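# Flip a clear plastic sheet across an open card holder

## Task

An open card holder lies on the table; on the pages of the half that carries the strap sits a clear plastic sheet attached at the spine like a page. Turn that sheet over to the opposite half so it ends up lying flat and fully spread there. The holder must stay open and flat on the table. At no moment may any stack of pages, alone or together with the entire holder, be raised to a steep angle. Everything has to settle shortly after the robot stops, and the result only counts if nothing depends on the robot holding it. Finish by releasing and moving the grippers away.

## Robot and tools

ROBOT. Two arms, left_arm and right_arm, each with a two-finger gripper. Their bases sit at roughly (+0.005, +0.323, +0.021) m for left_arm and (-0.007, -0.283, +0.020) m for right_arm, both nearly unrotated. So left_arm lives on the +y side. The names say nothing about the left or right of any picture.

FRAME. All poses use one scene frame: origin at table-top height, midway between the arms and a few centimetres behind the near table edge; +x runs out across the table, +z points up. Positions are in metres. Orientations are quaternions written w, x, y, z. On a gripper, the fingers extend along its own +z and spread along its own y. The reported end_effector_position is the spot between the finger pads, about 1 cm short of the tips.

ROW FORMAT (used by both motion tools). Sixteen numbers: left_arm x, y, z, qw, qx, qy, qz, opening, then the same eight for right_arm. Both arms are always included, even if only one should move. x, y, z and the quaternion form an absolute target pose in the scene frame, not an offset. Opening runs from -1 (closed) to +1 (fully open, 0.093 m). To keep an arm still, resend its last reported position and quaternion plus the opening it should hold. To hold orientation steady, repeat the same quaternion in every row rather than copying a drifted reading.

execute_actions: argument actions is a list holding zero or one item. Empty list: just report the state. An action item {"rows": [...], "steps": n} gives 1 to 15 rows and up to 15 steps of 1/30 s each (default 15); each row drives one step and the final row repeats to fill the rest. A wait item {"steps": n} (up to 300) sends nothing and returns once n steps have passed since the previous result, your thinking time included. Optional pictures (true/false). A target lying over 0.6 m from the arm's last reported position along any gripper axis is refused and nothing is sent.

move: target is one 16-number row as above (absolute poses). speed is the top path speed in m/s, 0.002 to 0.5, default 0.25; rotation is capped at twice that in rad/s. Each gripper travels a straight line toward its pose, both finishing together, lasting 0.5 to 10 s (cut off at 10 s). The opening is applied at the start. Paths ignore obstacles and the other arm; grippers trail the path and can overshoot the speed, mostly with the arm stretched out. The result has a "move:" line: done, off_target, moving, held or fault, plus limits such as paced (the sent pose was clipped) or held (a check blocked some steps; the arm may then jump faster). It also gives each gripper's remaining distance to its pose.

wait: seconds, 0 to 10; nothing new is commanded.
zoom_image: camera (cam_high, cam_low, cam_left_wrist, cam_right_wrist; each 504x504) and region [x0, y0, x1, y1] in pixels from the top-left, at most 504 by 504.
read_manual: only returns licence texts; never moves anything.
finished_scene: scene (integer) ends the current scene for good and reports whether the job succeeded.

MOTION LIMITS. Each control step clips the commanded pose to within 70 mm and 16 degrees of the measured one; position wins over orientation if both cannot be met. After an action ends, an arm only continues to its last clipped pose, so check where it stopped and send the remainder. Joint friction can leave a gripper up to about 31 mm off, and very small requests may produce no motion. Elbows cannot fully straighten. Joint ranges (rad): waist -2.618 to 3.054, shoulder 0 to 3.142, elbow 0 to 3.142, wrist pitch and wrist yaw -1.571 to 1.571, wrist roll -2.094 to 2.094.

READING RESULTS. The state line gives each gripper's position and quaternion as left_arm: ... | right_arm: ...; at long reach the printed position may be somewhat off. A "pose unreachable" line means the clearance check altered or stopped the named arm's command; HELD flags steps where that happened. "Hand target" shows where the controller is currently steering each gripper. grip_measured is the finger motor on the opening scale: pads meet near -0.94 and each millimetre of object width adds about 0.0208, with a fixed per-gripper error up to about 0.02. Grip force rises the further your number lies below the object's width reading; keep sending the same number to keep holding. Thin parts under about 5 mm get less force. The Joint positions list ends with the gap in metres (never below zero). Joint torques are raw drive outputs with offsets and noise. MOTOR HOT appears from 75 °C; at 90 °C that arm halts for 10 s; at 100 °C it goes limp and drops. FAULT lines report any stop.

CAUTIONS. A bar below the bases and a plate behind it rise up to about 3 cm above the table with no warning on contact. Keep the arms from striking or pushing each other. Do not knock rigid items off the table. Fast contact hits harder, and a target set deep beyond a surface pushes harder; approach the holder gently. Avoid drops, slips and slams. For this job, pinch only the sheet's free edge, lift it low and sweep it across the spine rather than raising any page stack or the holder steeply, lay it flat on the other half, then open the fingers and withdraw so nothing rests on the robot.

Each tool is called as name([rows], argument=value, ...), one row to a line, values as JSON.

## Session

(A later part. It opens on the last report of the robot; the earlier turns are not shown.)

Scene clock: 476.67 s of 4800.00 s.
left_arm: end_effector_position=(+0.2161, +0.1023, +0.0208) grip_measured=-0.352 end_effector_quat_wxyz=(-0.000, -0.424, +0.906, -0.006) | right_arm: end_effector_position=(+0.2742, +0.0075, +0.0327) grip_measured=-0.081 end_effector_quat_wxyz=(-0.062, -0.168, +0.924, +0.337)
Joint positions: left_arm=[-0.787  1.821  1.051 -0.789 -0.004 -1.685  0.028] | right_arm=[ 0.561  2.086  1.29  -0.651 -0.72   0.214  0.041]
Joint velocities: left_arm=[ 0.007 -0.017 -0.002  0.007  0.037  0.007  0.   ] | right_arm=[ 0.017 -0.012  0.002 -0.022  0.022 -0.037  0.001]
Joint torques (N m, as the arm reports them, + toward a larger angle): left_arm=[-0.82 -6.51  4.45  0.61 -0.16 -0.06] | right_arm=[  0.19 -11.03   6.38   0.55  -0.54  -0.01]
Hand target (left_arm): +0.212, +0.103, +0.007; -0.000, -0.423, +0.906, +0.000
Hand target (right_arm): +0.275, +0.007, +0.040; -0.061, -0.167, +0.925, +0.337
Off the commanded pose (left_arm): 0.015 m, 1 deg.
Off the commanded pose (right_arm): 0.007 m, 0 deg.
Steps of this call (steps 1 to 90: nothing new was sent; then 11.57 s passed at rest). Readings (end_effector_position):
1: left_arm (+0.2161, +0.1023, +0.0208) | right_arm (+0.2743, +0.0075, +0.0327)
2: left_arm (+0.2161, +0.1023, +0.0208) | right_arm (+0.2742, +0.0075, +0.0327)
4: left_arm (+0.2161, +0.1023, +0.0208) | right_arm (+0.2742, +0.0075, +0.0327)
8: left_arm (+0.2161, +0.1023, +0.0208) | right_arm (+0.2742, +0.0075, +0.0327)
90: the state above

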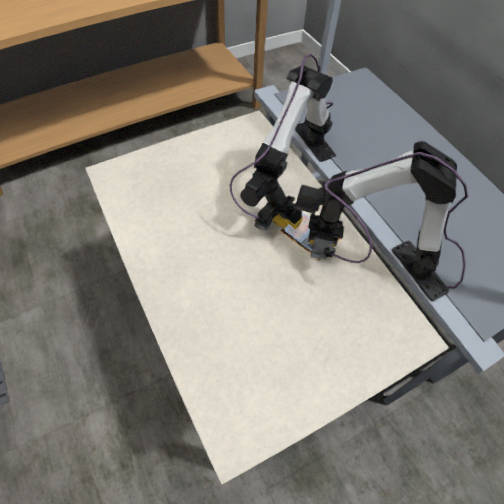

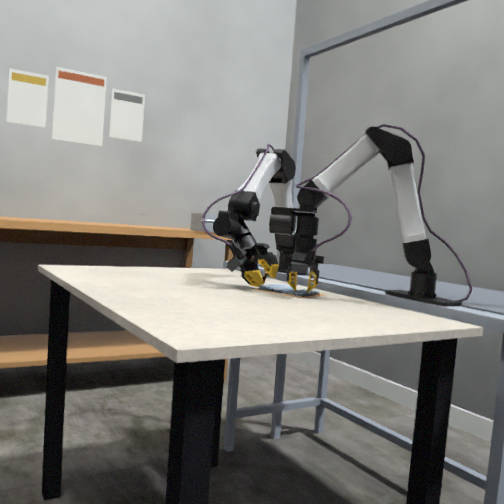

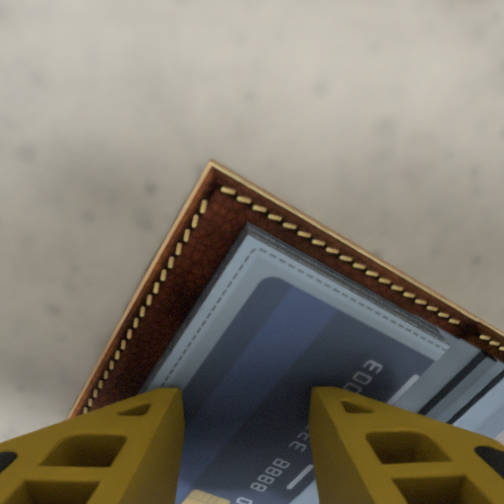

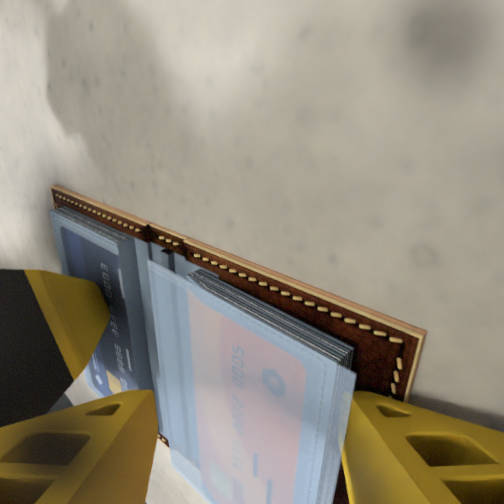

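execute_actions([
  {"rows": [[0.212,0.102,0.006,0,-0.4226,0.9063,0,-0.35,0.275,0.0075,0.040,-0.0609,-0.1673,0.9247,0.3365,-0.01]], "steps": 15},
])

zoom_image(camera="cam_low", region=[235, 255, 315, 305])

Scene clock: 479.20 s of 4800.00 s.
left_arm: end_effector_position=(+0.2161, +0.1024, +0.0208) grip_measured=-0.352 end_effector_quat_wxyz=(+0.000, -0.424, +0.906, -0.006) | right_arm: end_effector_position=(+0.2740, +0.0073, +0.0326) grip_measured=-0.011 end_effector_quat_wxyz=(-0.063, -0.168, +0.924, +0.337)
Joint positions: left_arm=[-0.787  1.821  1.051 -0.789 -0.004 -1.685  0.028] | right_arm=[ 0.561  2.086  1.29  -0.652 -0.72   0.214  0.045]
Joint velocities: left_arm=[-0.007 -0.007  0.002  0.022  0.007 -0.051 -0.   ] | right_arm=[-0.007  0.007 -0.012  0.007 -0.081  0.066 -0.   ]
Joint torques (N m, as the arm reports them, + toward a larger angle): left_arm=[-0.83 -6.49  4.44  0.63 -0.16 -0.05] | right_arm=[  0.21 -11.03   6.4    0.57  -0.54  -0.01]
Hand target (left_arm): +0.212, +0.103, +0.007; -0.000, -0.423, +0.906, +0.000
Hand target (right_arm): +0.275, +0.007, +0.040; -0.061, -0.167, +0.925, +0.337
Off the commanded pose (left_arm): 0.015 m, 1 deg.
Off the commanded pose (right_arm): 0.007 m, 0 deg.
Steps of this call (steps 1 to 61: nothing new was sent; steps 62 to 76: all 15 steps of this action). Readings (end_effector_position):
62: left_arm (+0.2161, +0.1023, +0.0208) | right_arm (+0.2742, +0.0075, +0.0326)
63: left_arm (+0.2161, +0.1024, +0.0208) | right_arm (+0.2741, +0.0074, +0.0326)
65: left_arm (+0.2161, +0.1024, +0.0208) | right_arm (+0.2740, +0.0074, +0.0326)
69: left_arm (+0.2161, +0.1024, +0.0208) | right_arm (+0.2740, +0.0073, +0.0326)
76: the state above

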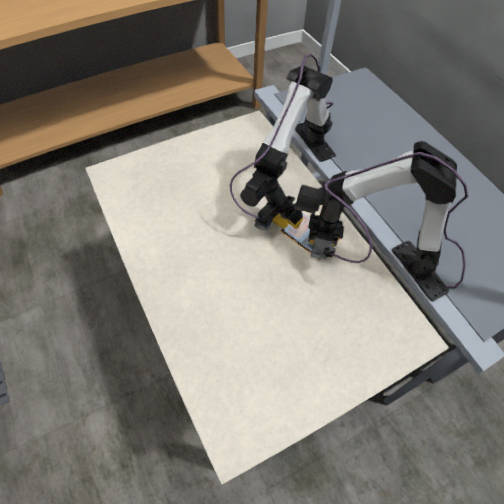

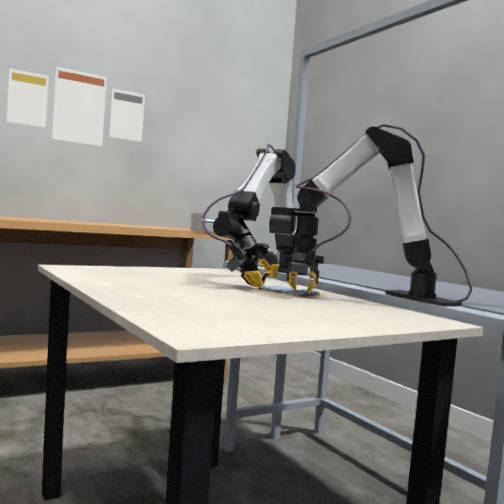

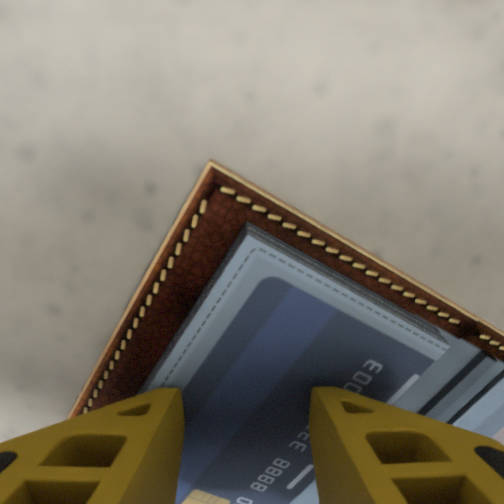

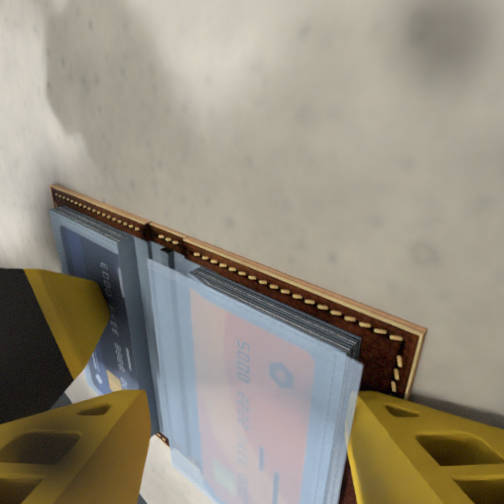

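Region (235, 255, 315, 305) of cam_low's 504x504 image, scaled by 6.300, with more detail than that image has; it fills the top 315 rows of this view, and the rest is white.

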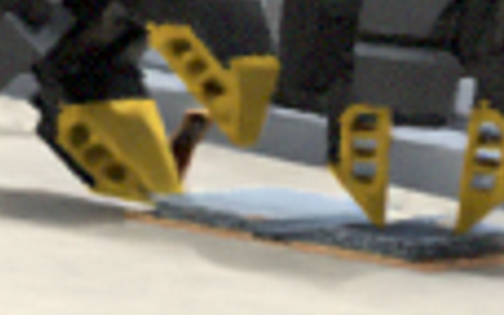

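move(target=[0.212,0.102,0.006,0,-0.4226,0.9063,0,-0.35,0.277,0.0085,0.047,-0.0609,-0.1673,0.9247,0.3365,-0.01], speed=0.01)

zoom_image(camera="cam_low", region=[235, 255, 315, 305])

Scene clock: 484.73 s of 4800.00 s.
left_arm: end_effector_position=(+0.2161, +0.1024, +0.0208) grip_measured=-0.352 end_effector_quat_wxyz=(+0.000, -0.424, +0.906, -0.006) | right_arm: end_effector_position=(+0.2740, +0.0075, +0.0364) grip_measured=-0.011 end_effector_quat_wxyz=(-0.068, -0.166, +0.925, +0.335)
Joint positions: left_arm=[-0.787  1.821  1.051 -0.789 -0.004 -1.685  0.028] | right_arm=[ 0.561  2.086  1.309 -0.682 -0.72   0.214  0.045]
Joint velocities: left_arm=[-0.017 -0.007 -0.002  0.007 -0.051 -0.022  0.   ] | right_arm=[ 0.012  0.012  0.007  0.022  0.066  0.051 -0.001]
Joint torques (N m, as the arm reports them, + toward a larger angle): left_arm=[-0.78 -6.53  4.42  0.62 -0.15 -0.07] | right_arm=[  0.11 -11.41   6.76   0.58  -0.55  -0.01]
Hand target (left_arm): +0.212, +0.103, +0.007; -0.000, -0.423, +0.906, +0.000
Hand target (right_arm): +0.277, +0.008, +0.047; -0.061, -0.167, +0.925, +0.337
Off the commanded pose (left_arm): 0.015 m, 1 deg.
Off the commanded pose (right_arm): 0.011 m, 1 deg.
After step 90, 0.77 s passed at rest.
move: off_target (left_arm, right_arm)

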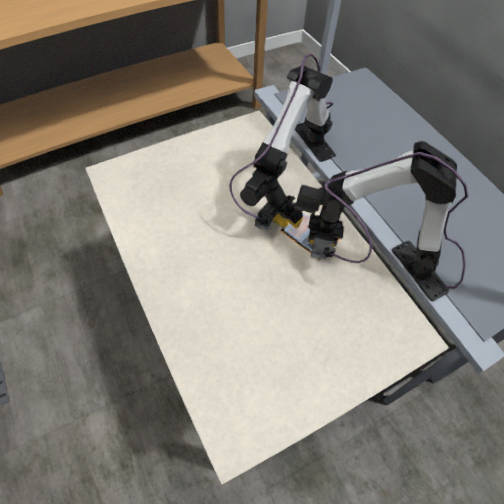

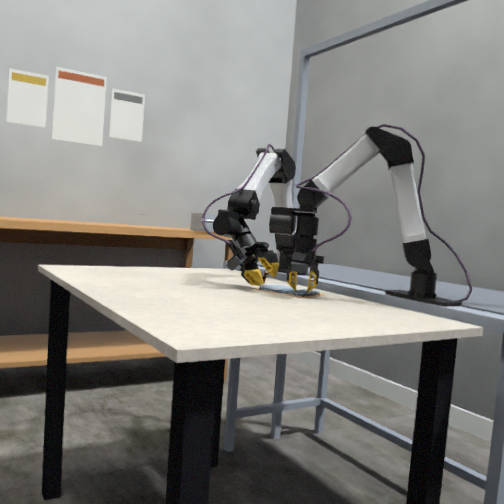

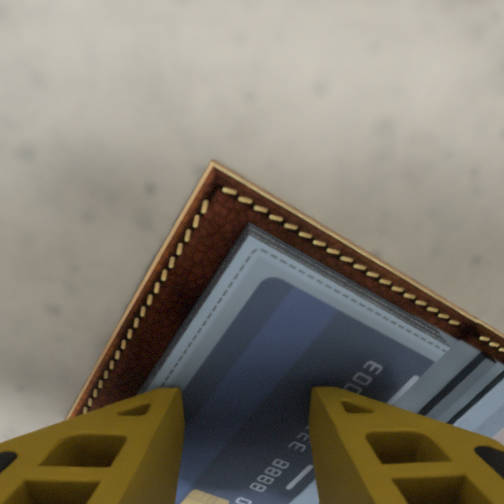

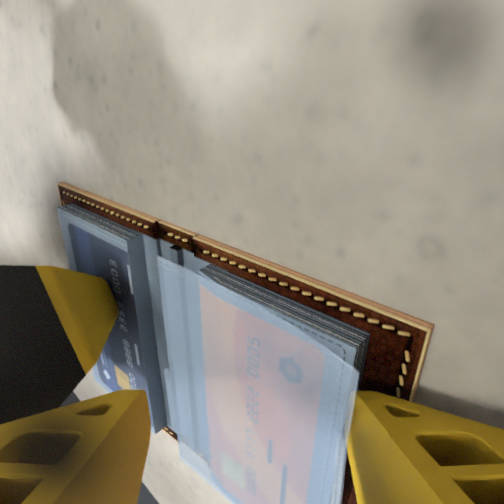

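Region (235, 255, 315, 305) of cam_low's 504x504 image, scaled by 6.300, with more detail than that image has; it fills the top 315 rows of this view, and the rest is white.

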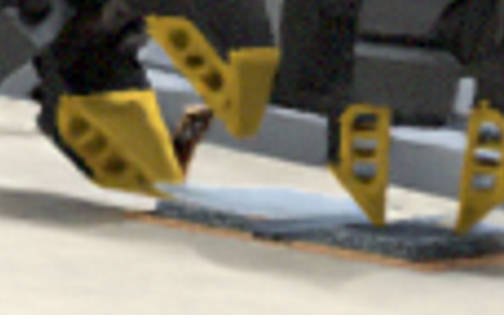

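execute_actions([
  {"rows": [[0.212,0.102,0.006,0,-0.4226,0.9063,0,-0.35,0.277,0.0085,0.049,-0.0609,-0.1673,0.9247,0.3365,-0.01],[0.212,0.102,0.006,0,-0.4226,0.9063,0,-0.35,0.277,0.0085,0.049,-0.0609,-0.1673,0.9247,0.3365,-0.01],[0.212,0.102,0.006,0,-0.4226,0.9063,0,-0.35,0.277,0.0085,0.049,-0.0609,-0.1673,0.9247,0.3365,-0.01],[0.212,0.102,0.006,0,-0.4226,0.9063,0,-0.35,0.277,0.0085,0.049,-0.0609,-0.1673,0.9247,0.3365,-0.04],[0.212,0.102,0.006,0,-0.4226,0.9063,0,-0.35,0.277,0.0085,0.049,-0.0609,-0.1673,0.9247,0.3365,-0.07],[0.212,0.102,0.006,0,-0.4226,0.9063,0,-0.35,0.277,0.0085,0.049,-0.0609,-0.1673,0.9247,0.3365,-0.1],[0.212,0.102,0.006,0,-0.4226,0.9063,0,-0.35,0.277,0.0085,0.049,-0.0609,-0.1673,0.9247,0.3365,-0.13],[0.212,0.102,0.006,0,-0.4226,0.9063,0,-0.35,0.277,0.0085,0.049,-0.0609,-0.1673,0.9247,0.3365,-0.16],[0.212,0.102,0.006,0,-0.4226,0.9063,0,-0.35,0.277,0.0085,0.049,-0.0609,-0.1673,0.9247,0.3365,-0.2]], "steps": 15},
])

zoom_image(camera="cam_low", region=[235, 255, 315, 305])

Scene clock: 492.00 s of 4800.00 s.
left_arm: end_effector_position=(+0.2161, +0.1024, +0.0208) grip_measured=-0.352 end_effector_quat_wxyz=(+0.000, -0.424, +0.906, -0.006) | right_arm: end_effector_position=(+0.2737, +0.0075, +0.0414) grip_measured=-0.198 end_effector_quat_wxyz=(-0.065, -0.167, +0.924, +0.336)
Joint positions: left_arm=[-0.787  1.821  1.051 -0.789 -0.004 -1.685  0.028] | right_arm=[ 0.561  2.072  1.309 -0.69  -0.72   0.214  0.036]
Joint velocities: left_arm=[ 0.007 -0.017 -0.012  0.007  0.007 -0.125 -0.   ] | right_arm=[ 0.017 -0.002 -0.007 -0.022  0.007  0.037 -0.   ]
Joint torques (N m, as the arm reports them, + toward a larger angle): left_arm=[-0.84 -6.49  4.4   0.63 -0.15 -0.08] | right_arm=[  0.09 -10.67   7.1    0.57  -0.54  -0.01]
Hand target (left_arm): +0.212, +0.103, +0.007; -0.000, -0.423, +0.906, +0.000
Hand target (right_arm): +0.277, +0.008, +0.049; -0.061, -0.167, +0.925, +0.337
Off the commanded pose (left_arm): 0.015 m, 1 deg.
Off the commanded pose (right_arm): 0.008 m, 0 deg.
Steps of this call (steps 1 to 90: nothing new was sent; then 3.77 s passed at rest; steps 91 to 105: all 15 steps of this action). Readings (end_effector_position):
91: left_arm (+0.2161, +0.1024, +0.0208) | right_arm (+0.2738, +0.0074, +0.0367)
92: left_arm (+0.2161, +0.1024, +0.0208) | right_arm (+0.2735, +0.0072, +0.0373)
94: left_arm (+0.2161, +0.1024, +0.0208) | right_arm (+0.2736, +0.0073, +0.0392)
98: left_arm (+0.2161, +0.1024, +0.0208) | right_arm (+0.2739, +0.0076, +0.0414)
105: the state above

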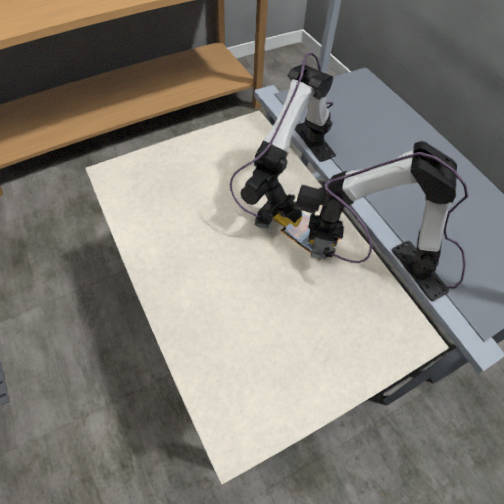

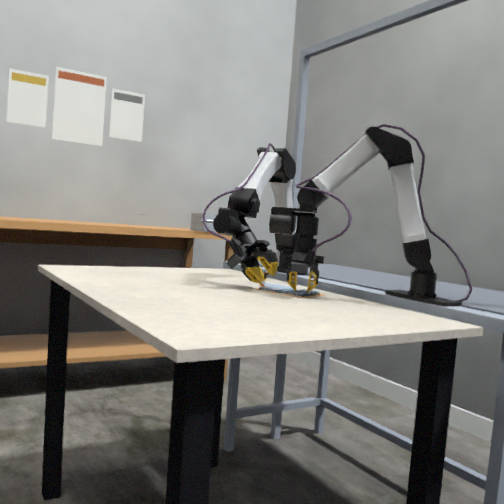

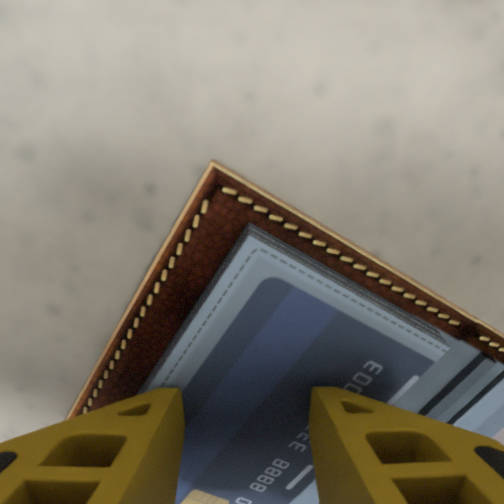

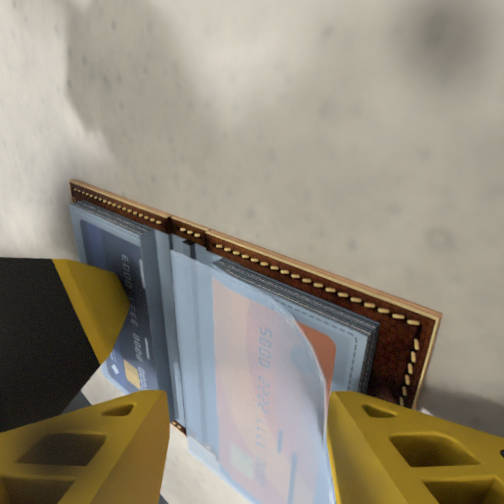

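Region (235, 255, 315, 305) of cam_low's 504x504 image, scaled by 6.300, with more detail than that image has; it fills the top 315 rows of this view, and the rest is white.

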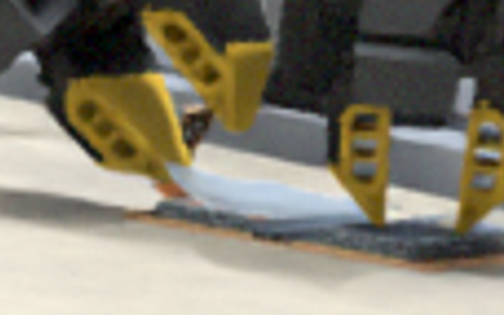

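move(target=[0.212,0.102,0.006,0,-0.4226,0.9063,0,-0.35,0.272,0.018,0.030,-0.0609,-0.1673,0.9247,0.3365,-0.2], speed=0.012)

zoom_image(camera="cam_low", region=[235, 255, 315, 305])

Scene clock: 499.57 s of 4800.00 s.
left_arm: end_effector_position=(+0.2161, +0.1024, +0.0208) grip_measured=-0.352 end_effector_quat_wxyz=(+0.000, -0.424, +0.906, -0.006) | right_arm: end_effector_position=(+0.2764, +0.0197, +0.0428) grip_measured=-0.198 end_effector_quat_wxyz=(-0.050, -0.175, +0.921, +0.344)
Joint positions: left_arm=[-0.787  1.821  1.051 -0.789 -0.004 -1.685  0.028] | right_arm=[ 0.584  2.072  1.309 -0.634 -0.72   0.242  0.036]
Joint velocities: left_arm=[-0.007 -0.007 -0.012 -0.007  0.037 -0.081  0.001] | right_arm=[-0.017  0.007  0.012 -0.051  0.037 -0.095 -0.   ]
Joint torques (N m, as the arm reports them, + toward a larger angle): left_arm=[-0.83 -6.47  4.4   0.62 -0.16 -0.07] | right_arm=[ 0.71 -8.77  4.33  1.01 -0.49  0.09]
Hand target (left_arm): +0.212, +0.103, +0.007; -0.000, -0.423, +0.906, +0.000
Hand target (right_arm): +0.272, +0.018, +0.030; -0.061, -0.167, +0.925, +0.336
Off the commanded pose (left_arm): 0.015 m, 1 deg.
Off the commanded pose (right_arm): 0.014 m, 2 deg.
After step 90, 3.03 s passed at rest.
move: off_target (left_arm, right_arm)

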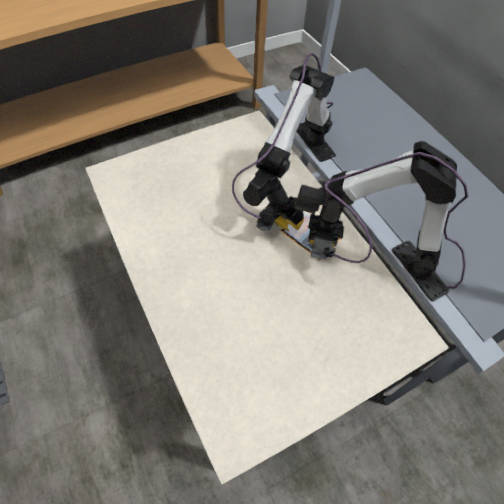

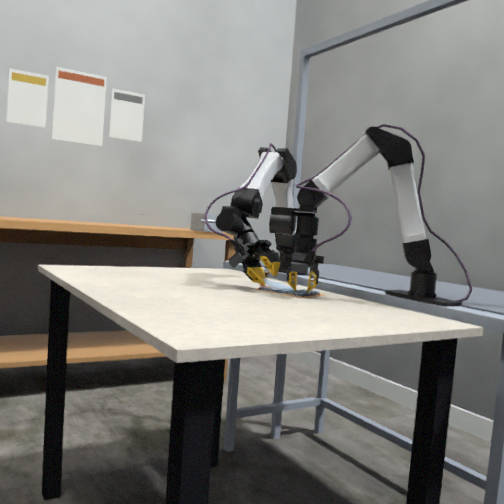

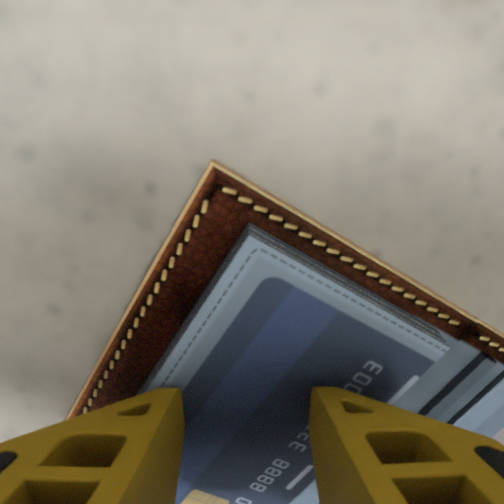

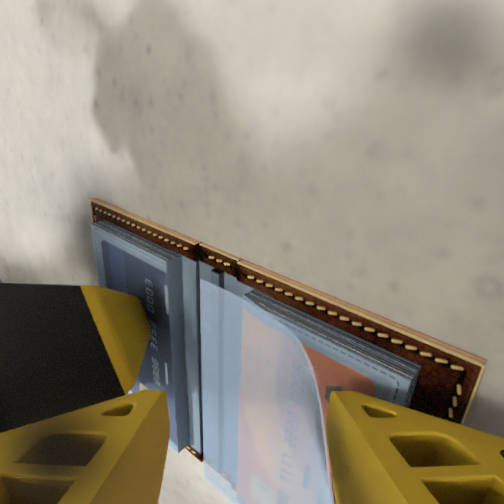

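Region (235, 255, 315, 305) of cam_low's 504x504 image, scaled by 6.300, with more detail than that image has; it fills the top 315 rows of this view, and the rest is white.

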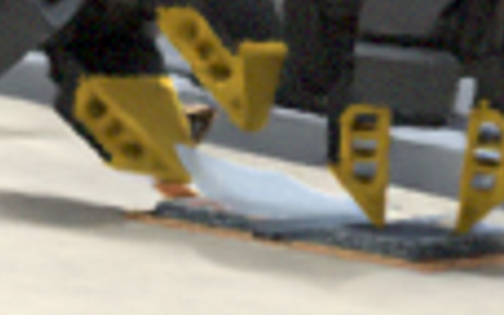

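move(target=[0.212,0.102,0.006,0,-0.4226,0.9063,0,-0.35,0.263,0.0145,0.027,-0.0609,-0.1673,0.9247,0.3365,-0.2], speed=0.012)

zoom_image(camera="cam_low", region=[235, 255, 315, 305])

Scene clock: 512.77 s of 4800.00 s.
left_arm: end_effector_position=(+0.2163, +0.1023, +0.0208) grip_measured=-0.352 end_effector_quat_wxyz=(+0.000, -0.424, +0.906, -0.007) | right_arm: end_effector_position=(+0.2702, +0.0157, +0.0334) grip_measured=-0.198 end_effector_quat_wxyz=(-0.055, -0.170, +0.922, +0.342)
Joint positions: left_arm=[-0.787  1.821  1.051 -0.789 -0.005 -1.685  0.028] | right_arm=[ 0.584  2.072  1.266 -0.602 -0.721  0.248  0.036]
Joint velocities: left_arm=[ 0.007 -0.017 -0.002  0.022  0.125 -0.051 -0.001] | right_arm=[-0.012 -0.012 -0.007 -0.051 -0.037 -0.007  0.   ]
Joint torques (N m, as the arm reports them, + toward a larger angle): left_arm=[-0.82 -6.41  4.41  0.61 -0.15 -0.07] | right_arm=[  1.19 -10.17   3.37   1.02  -0.49   0.08]
Hand target (left_arm): +0.212, +0.103, +0.007; -0.000, -0.423, +0.906, +0.000
Hand target (right_arm): +0.263, +0.014, +0.027; -0.061, -0.168, +0.925, +0.337
Off the commanded pose (left_arm): 0.015 m, 1 deg.
Off the commanded pose (right_arm): 0.010 m, 1 deg.
After step 90, 8.17 s passed at rest.
move: off_target (left_arm)

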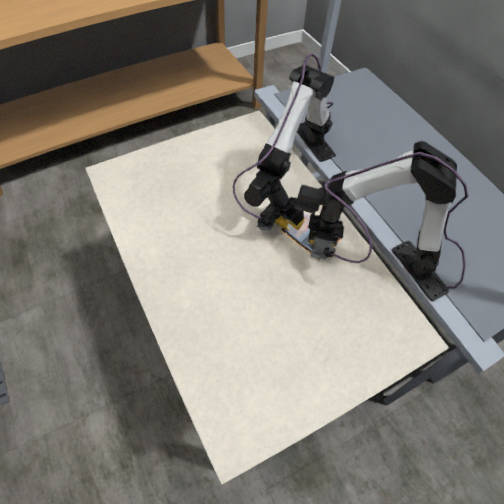

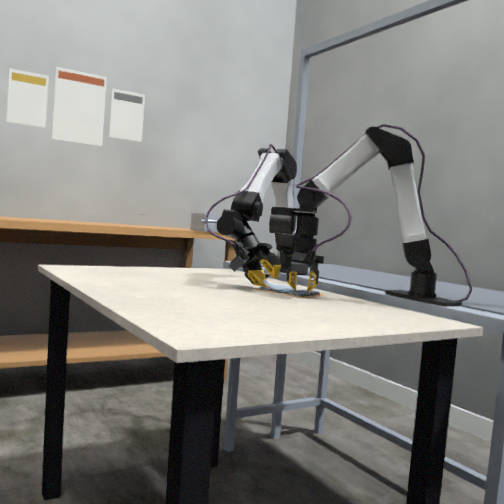

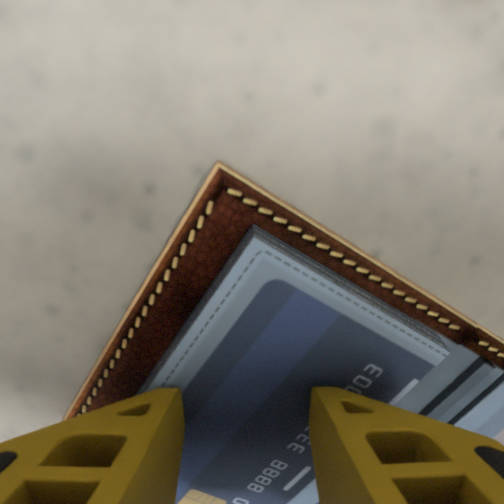

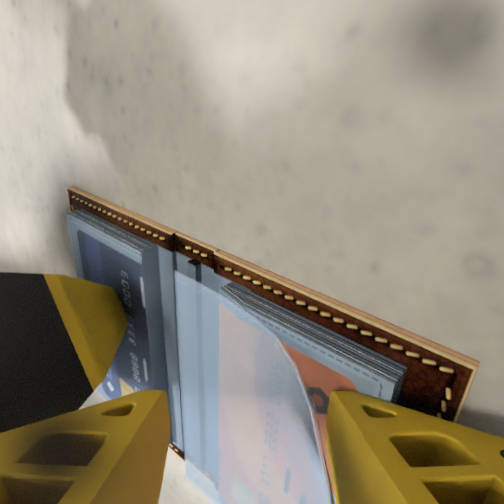

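Region (235, 255, 315, 305) of cam_low's 504x504 image, scaled by 6.300, with more detail than that image has; it fills the top 315 rows of this view, and the rest is white.

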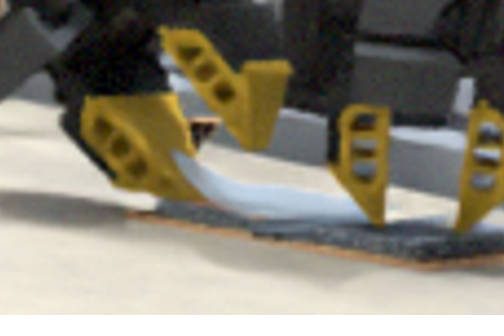

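zoom_image(camera="cam_high", region=[250, 190, 350, 270])

Region (250, 190, 350, 270) of cam_high's 504x504 image, scaled by 5.040, with more detail than that image has; it fills the top 403 rows of this view, and the rest is white.

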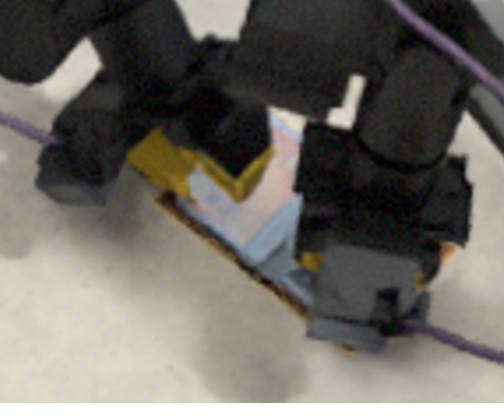

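execute_actions([
  {"rows": [[0.212,0.102,0.006,0,-0.4226,0.9063,0,-0.35,0.266,0.015,0.032,-0.0609,-0.1673,0.9247,0.3365,-0.25],[0.212,0.102,0.006,0,-0.4226,0.9063,0,-0.35,0.266,0.015,0.032,-0.0609,-0.1673,0.9247,0.3365,-0.3],[0.212,0.102,0.006,0,-0.4226,0.9063,0,-0.35,0.266,0.015,0.032,-0.0609,-0.1673,0.9247,0.3365,-0.35],[0.212,0.102,0.006,0,-0.4226,0.9063,0,-0.35,0.266,0.015,0.032,-0.0609,-0.1673,0.9247,0.3365,-0.4],[0.212,0.102,0.006,0,-0.4226,0.9063,0,-0.35,0.266,0.015,0.032,-0.0609,-0.1673,0.9247,0.3365,-0.45],[0.212,0.102,0.006,0,-0.4226,0.9063,0,-0.35,0.266,0.015,0.032,-0.0609,-0.1673,0.9247,0.3365,-0.5],[0.212,0.102,0.006,0,-0.4226,0.9063,0,-0.35,0.266,0.015,0.032,-0.0609,-0.1673,0.9247,0.3365,-0.55],[0.212,0.102,0.006,0,-0.4226,0.9063,0,-0.35,0.266,0.015,0.032,-0.0609,-0.1673,0.9247,0.3365,-0.6],[0.212,0.102,0.006,0,-0.4226,0.9063,0,-0.35,0.266,0.015,0.032,-0.0609,-0.1673,0.9247,0.3365,-0.65],[0.212,0.102,0.006,0,-0.4226,0.9063,0,-0.35,0.266,0.015,0.032,-0.0609,-0.1673,0.9247,0.3365,-0.7]], "steps": 15},
])

zoom_image(camera="cam_low", region=[235, 255, 315, 305])

Scene clock: 524.50 s of 4800.00 s.
left_arm: end_effector_position=(+0.2163, +0.1023, +0.0208) grip_measured=-0.352 end_effector_quat_wxyz=(+0.000, -0.424, +0.906, -0.007) | right_arm: end_effector_position=(+0.2698, +0.0161, +0.0334) grip_measured=-0.698 end_effector_quat_wxyz=(-0.055, -0.171, +0.922, +0.342)
Joint positions: left_arm=[-0.787  1.821  1.051 -0.789 -0.005 -1.685  0.028] | right_arm=[ 0.586  2.072  1.266 -0.602 -0.72   0.249  0.012]
Joint velocities: left_arm=[-0.017  0.007 -0.012 -0.007 -0.051 -0.022  0.   ] | right_arm=[-0.012 -0.017  0.012 -0.007 -0.037  0.051 -0.   ]
Joint torques (N m, as the arm reports them, + toward a larger angle): left_arm=[-0.86 -6.53  4.43  0.63 -0.14 -0.07] | right_arm=[  0.75 -10.23   5.11   0.76  -0.49   0.04]
Hand target (left_arm): +0.212, +0.103, +0.007; -0.000, -0.423, +0.906, +0.000
Hand target (right_arm): +0.266, +0.015, +0.032; -0.061, -0.168, +0.925, +0.336
Off the commanded pose (left_arm): 0.015 m, 1 deg.
Off the commanded pose (right_arm): 0.004 m, 1 deg.
Steps of this call (steps 1 to 90: nothing new was sent; then 8.23 s passed at rest; steps 91 to 105: all 15 steps of this action). Readings (end_effector_position):
91: left_arm (+0.2163, +0.1023, +0.0208) | right_arm (+0.2703, +0.0157, +0.0334)
92: left_arm (+0.2163, +0.1023, +0.0208) | right_arm (+0.2702, +0.0158, +0.0334)
94: left_arm (+0.2163, +0.1023, +0.0208) | right_arm (+0.2699, +0.0160, +0.0334)
98: left_arm (+0.2163, +0.1023, +0.0208) | right_arm (+0.2698, +0.0161, +0.0334)
105: the state above

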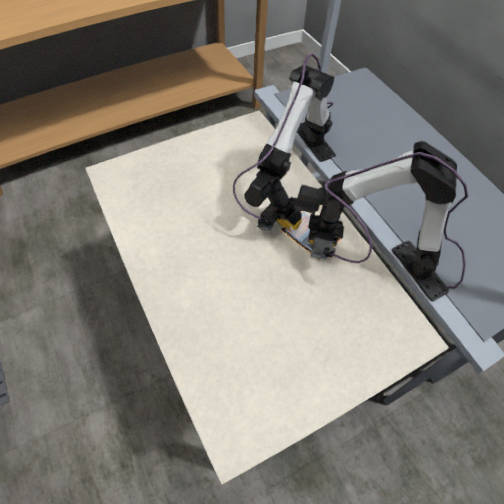

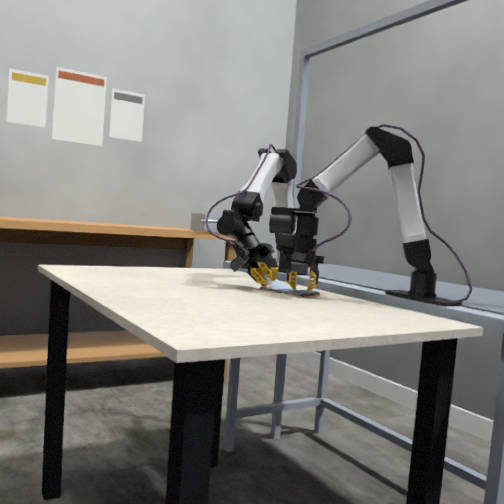

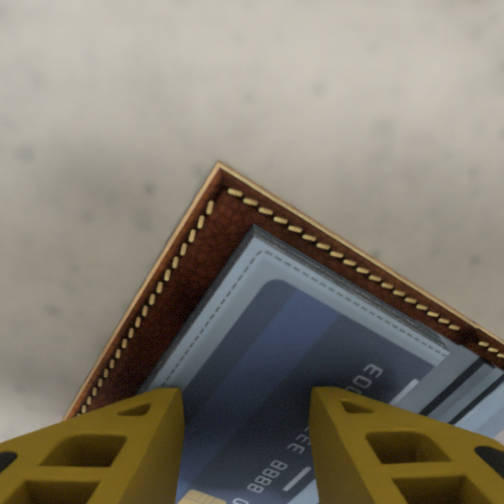

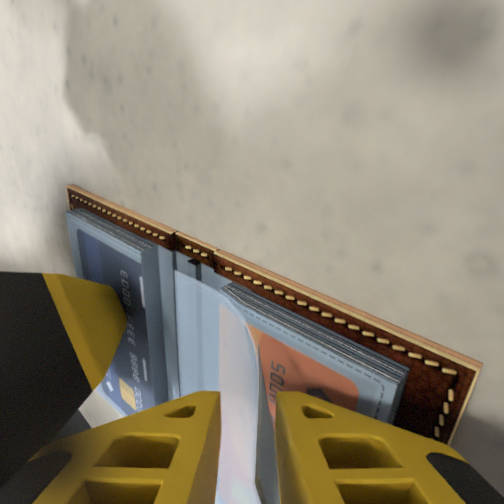

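Region (235, 255, 315, 305) of cam_low's 504x504 image, scaled by 6.300, with more detail than that image has; it fills the top 315 rows of this view, and the rest is white.

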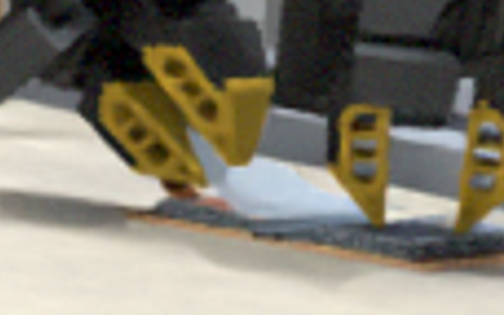

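move(target=[0.225,0.115,0.07,0,-0.4226,0.9063,0,-0.35,0.266,0.015,0.032,-0.0609,-0.1673,0.9247,0.3365,-1], speed=0.08)

move(target=[0.2,0.28,0.18,0,-0.2588,0.9659,0,-0.35,0.266,0.015,0.032,-0.0609,-0.1673,0.9247,0.3365,-1], speed=0.25)

zoom_image(camera="cam_low", region=[235, 245, 331, 305])

Scene clock: 529.37 s of 4800.00 s.
left_arm: end_effector_position=(+0.2186, +0.1164, +0.0598) grip_measured=-0.352 end_effector_quat_wxyz=(-0.006, -0.423, +0.906, +0.012) | right_arm: end_effector_position=(+0.2698, +0.0161, +0.0334) grip_measured=-1.000 end_effector_quat_wxyz=(-0.055, -0.171, +0.922, +0.342)
Joint positions: left_arm=[-0.749  1.758  1.144 -0.984 -0.005 -1.646  0.028] | right_arm=[ 0.586  2.072  1.266 -0.602 -0.72   0.249  0.   ]
Joint velocities: left_arm=[-0.012  0.007 -0.012 -0.007 -0.007 -0.051 -0.001] | right_arm=[-0.007  0.007  0.002  0.051 -0.037 -0.066  0.   ]
Joint torques (N m, as the arm reports them, + toward a larger angle): left_arm=[  0.55 -10.33   8.8    0.03  -0.15   0.08] | right_arm=[  0.73 -10.23   5.07   0.78  -0.49   0.04]
Hand target (left_arm): +0.225, +0.115, +0.070; -0.000, -0.423, +0.906, -0.000
Hand target (right_arm): +0.266, +0.015, +0.032; -0.061, -0.167, +0.925, +0.337
Off the commanded pose (left_arm): 0.012 m, 2 deg.
Off the commanded pose (right_arm): 0.004 m, 1 deg.
After step 90, 0.67 s passed at rest.
move: off_target (left_arm)

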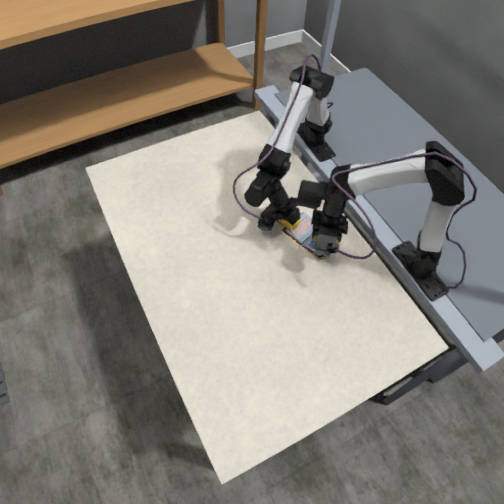

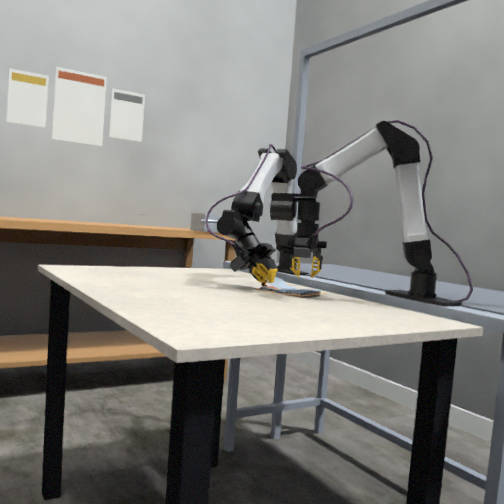

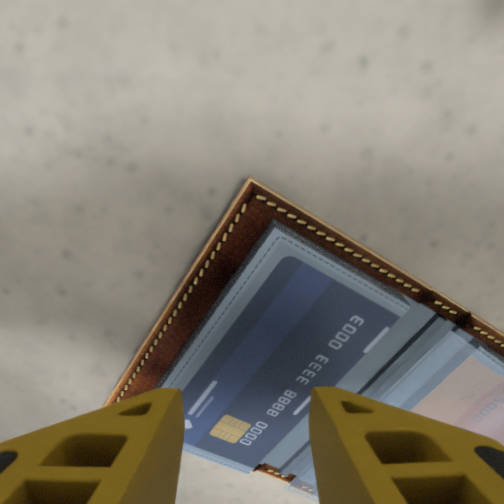

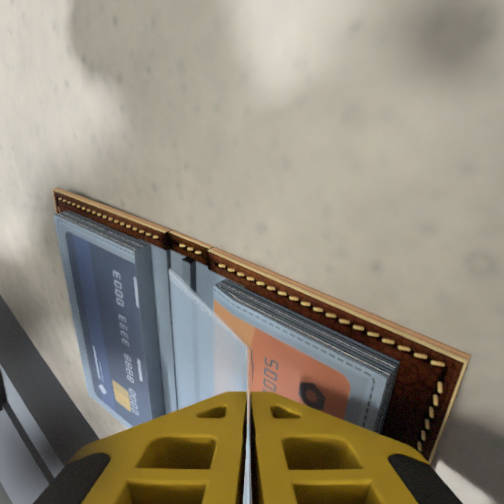

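Scene clock: 530.93 s of 4800.00 s.
left_arm: end_effector_position=(+0.1976, +0.2774, +0.1708) grip_measured=-0.352 end_effector_quat_wxyz=(-0.008, -0.260, +0.966, +0.007) | right_arm: end_effector_position=(+0.2698, +0.0161, +0.0334) grip_measured=-1.000 end_effector_quat_wxyz=(-0.055, -0.171, +0.922, +0.342)
Joint positions: left_arm=[-0.226  1.304  1.162 -1.444 -0.012 -0.775  0.028] | right_arm=[ 0.586  2.072  1.266 -0.602 -0.72   0.249  0.   ]
Joint velocities: left_arm=[ 0.002  0.002 -0.007 -0.095 -0.022  0.022  0.   ] | right_arm=[-0.002  0.022  0.002  0.007 -0.066 -0.066  0.   ]
Joint torques (N m, as the arm reports them, + toward a larger angle): left_arm=[ 0.63 -5.16  9.36  0.12 -0.02  0.1 ] | right_arm=[  0.74 -10.24   5.07   0.77  -0.49   0.04]
Hand target (left_arm): +0.200, +0.278, +0.178; +0.000, -0.259, +0.966, -0.001
Hand target (right_arm): +0.266, +0.015, +0.032; -0.061, -0.167, +0.925, +0.337
Off the commanded pose (left_arm): 0.010 m, 1 deg.
Off the commanded pose (right_arm): 0.004 m, 1 deg.
move: done

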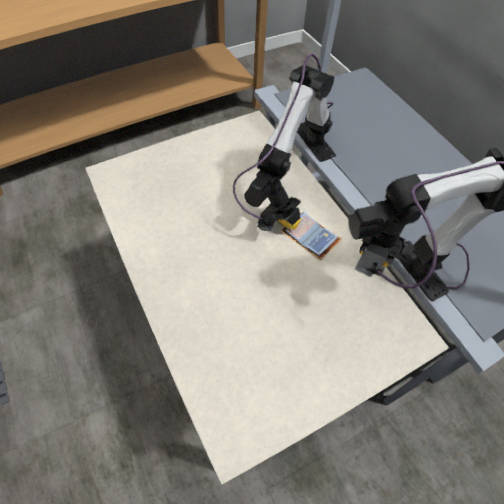

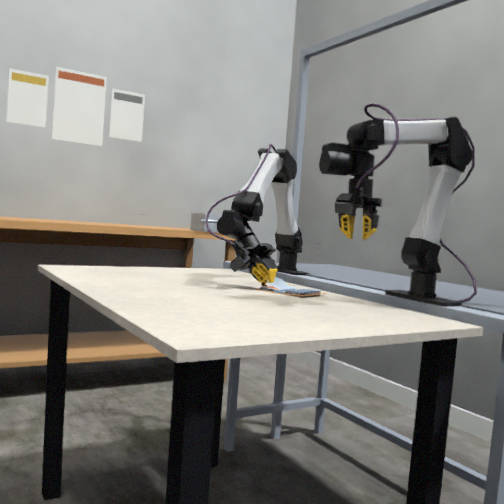

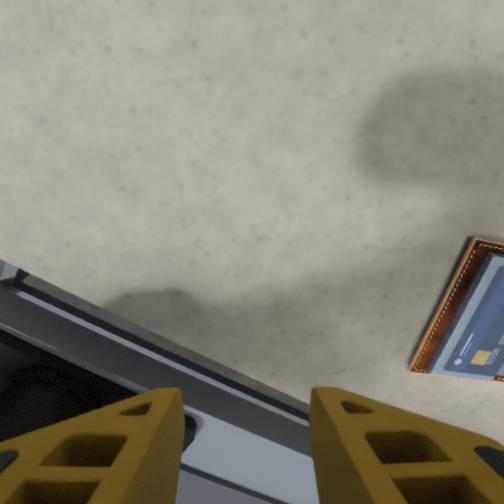

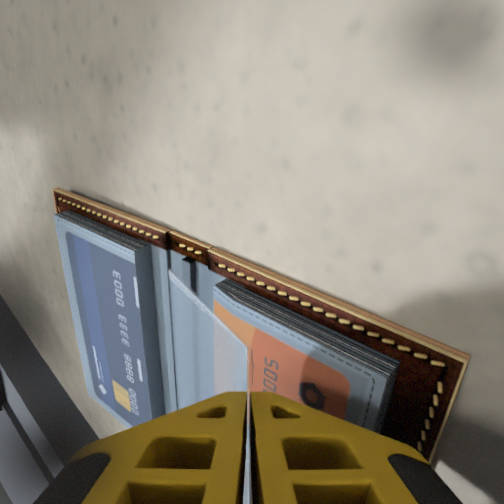

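Region (235, 245, 331, 305) of cam_low's 504x504 image, scaled by 5.250, with more detail than that image has; it fills the top 315 rows of this view, and the rest is white.

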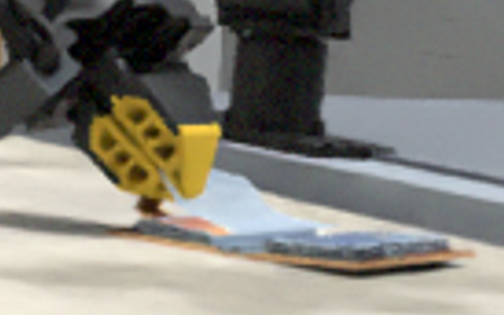

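move(target=[0.2,0.28,0.18,0,-0.2588,0.9659,0,-0.35,0.259,0.040,0.050,-0.0385,-0.1738,0.9607,0.2129,-1], speed=0.03)

zoom_image(camera="cam_low", region=[235, 245, 331, 305])

Scene clock: 543.87 s of 4800.00 s.
left_arm: end_effector_position=(+0.1961, +0.2795, +0.1708) grip_measured=-0.352 end_effector_quat_wxyz=(-0.011, -0.258, +0.966, +0.009) | right_arm: end_effector_position=(+0.2595, +0.0391, +0.0470) grip_measured=-1.000 end_effector_quat_wxyz=(-0.038, -0.179, +0.958, +0.219)
Joint positions: left_arm=[-0.218  1.304  1.162 -1.452 -0.012 -0.763  0.028] | right_arm=[ 0.739  2.061  1.424 -0.779 -0.452  0.37   0.   ]
Joint velocities: left_arm=[ 0.007 -0.002 -0.007 -0.007 -0.022 -0.037  0.   ] | right_arm=[ 0.017 -0.002  0.002 -0.037 -0.022 -0.037  0.   ]
Joint torques (N m, as the arm reports them, + toward a larger angle): left_arm=[ 0.65 -5.23  9.86  0.11 -0.06  0.07] | right_arm=[  0.69 -10.55   7.16   0.67  -0.33   0.07]
Hand target (left_arm): +0.200, +0.280, +0.180; +0.000, -0.259, +0.966, +0.000
Hand target (right_arm): +0.259, +0.039, +0.051; -0.039, -0.175, +0.961, +0.213
Off the commanded pose (left_arm): 0.010 m, 2 deg.
Off the commanded pose (right_arm): 0.003 m, 1 deg.
After step 90, 5.17 s passed at rest.
move: done

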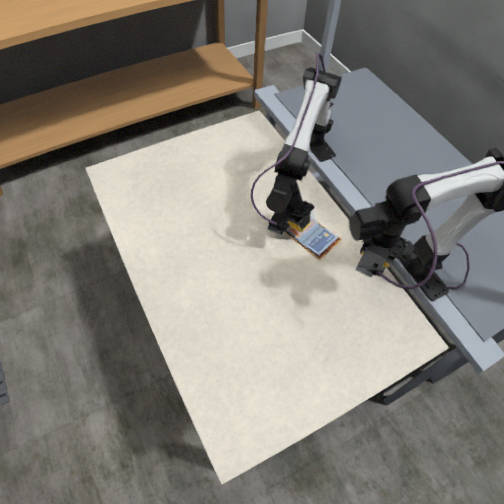

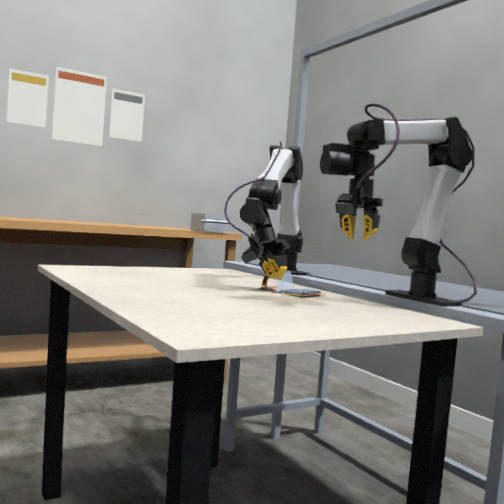

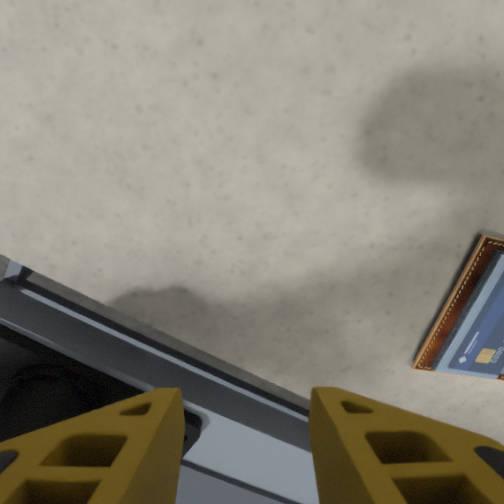

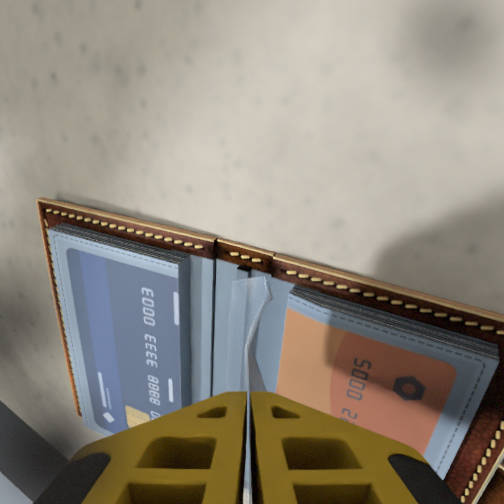

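Region (235, 245, 331, 305) of cam_low's 504x504 image, scaled by 5.250, with more detail than that image has; it fills the top 315 rows of this view, and the rest is white.

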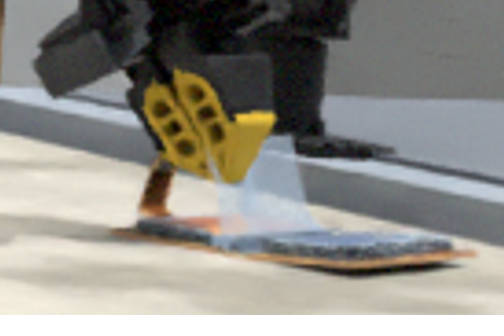

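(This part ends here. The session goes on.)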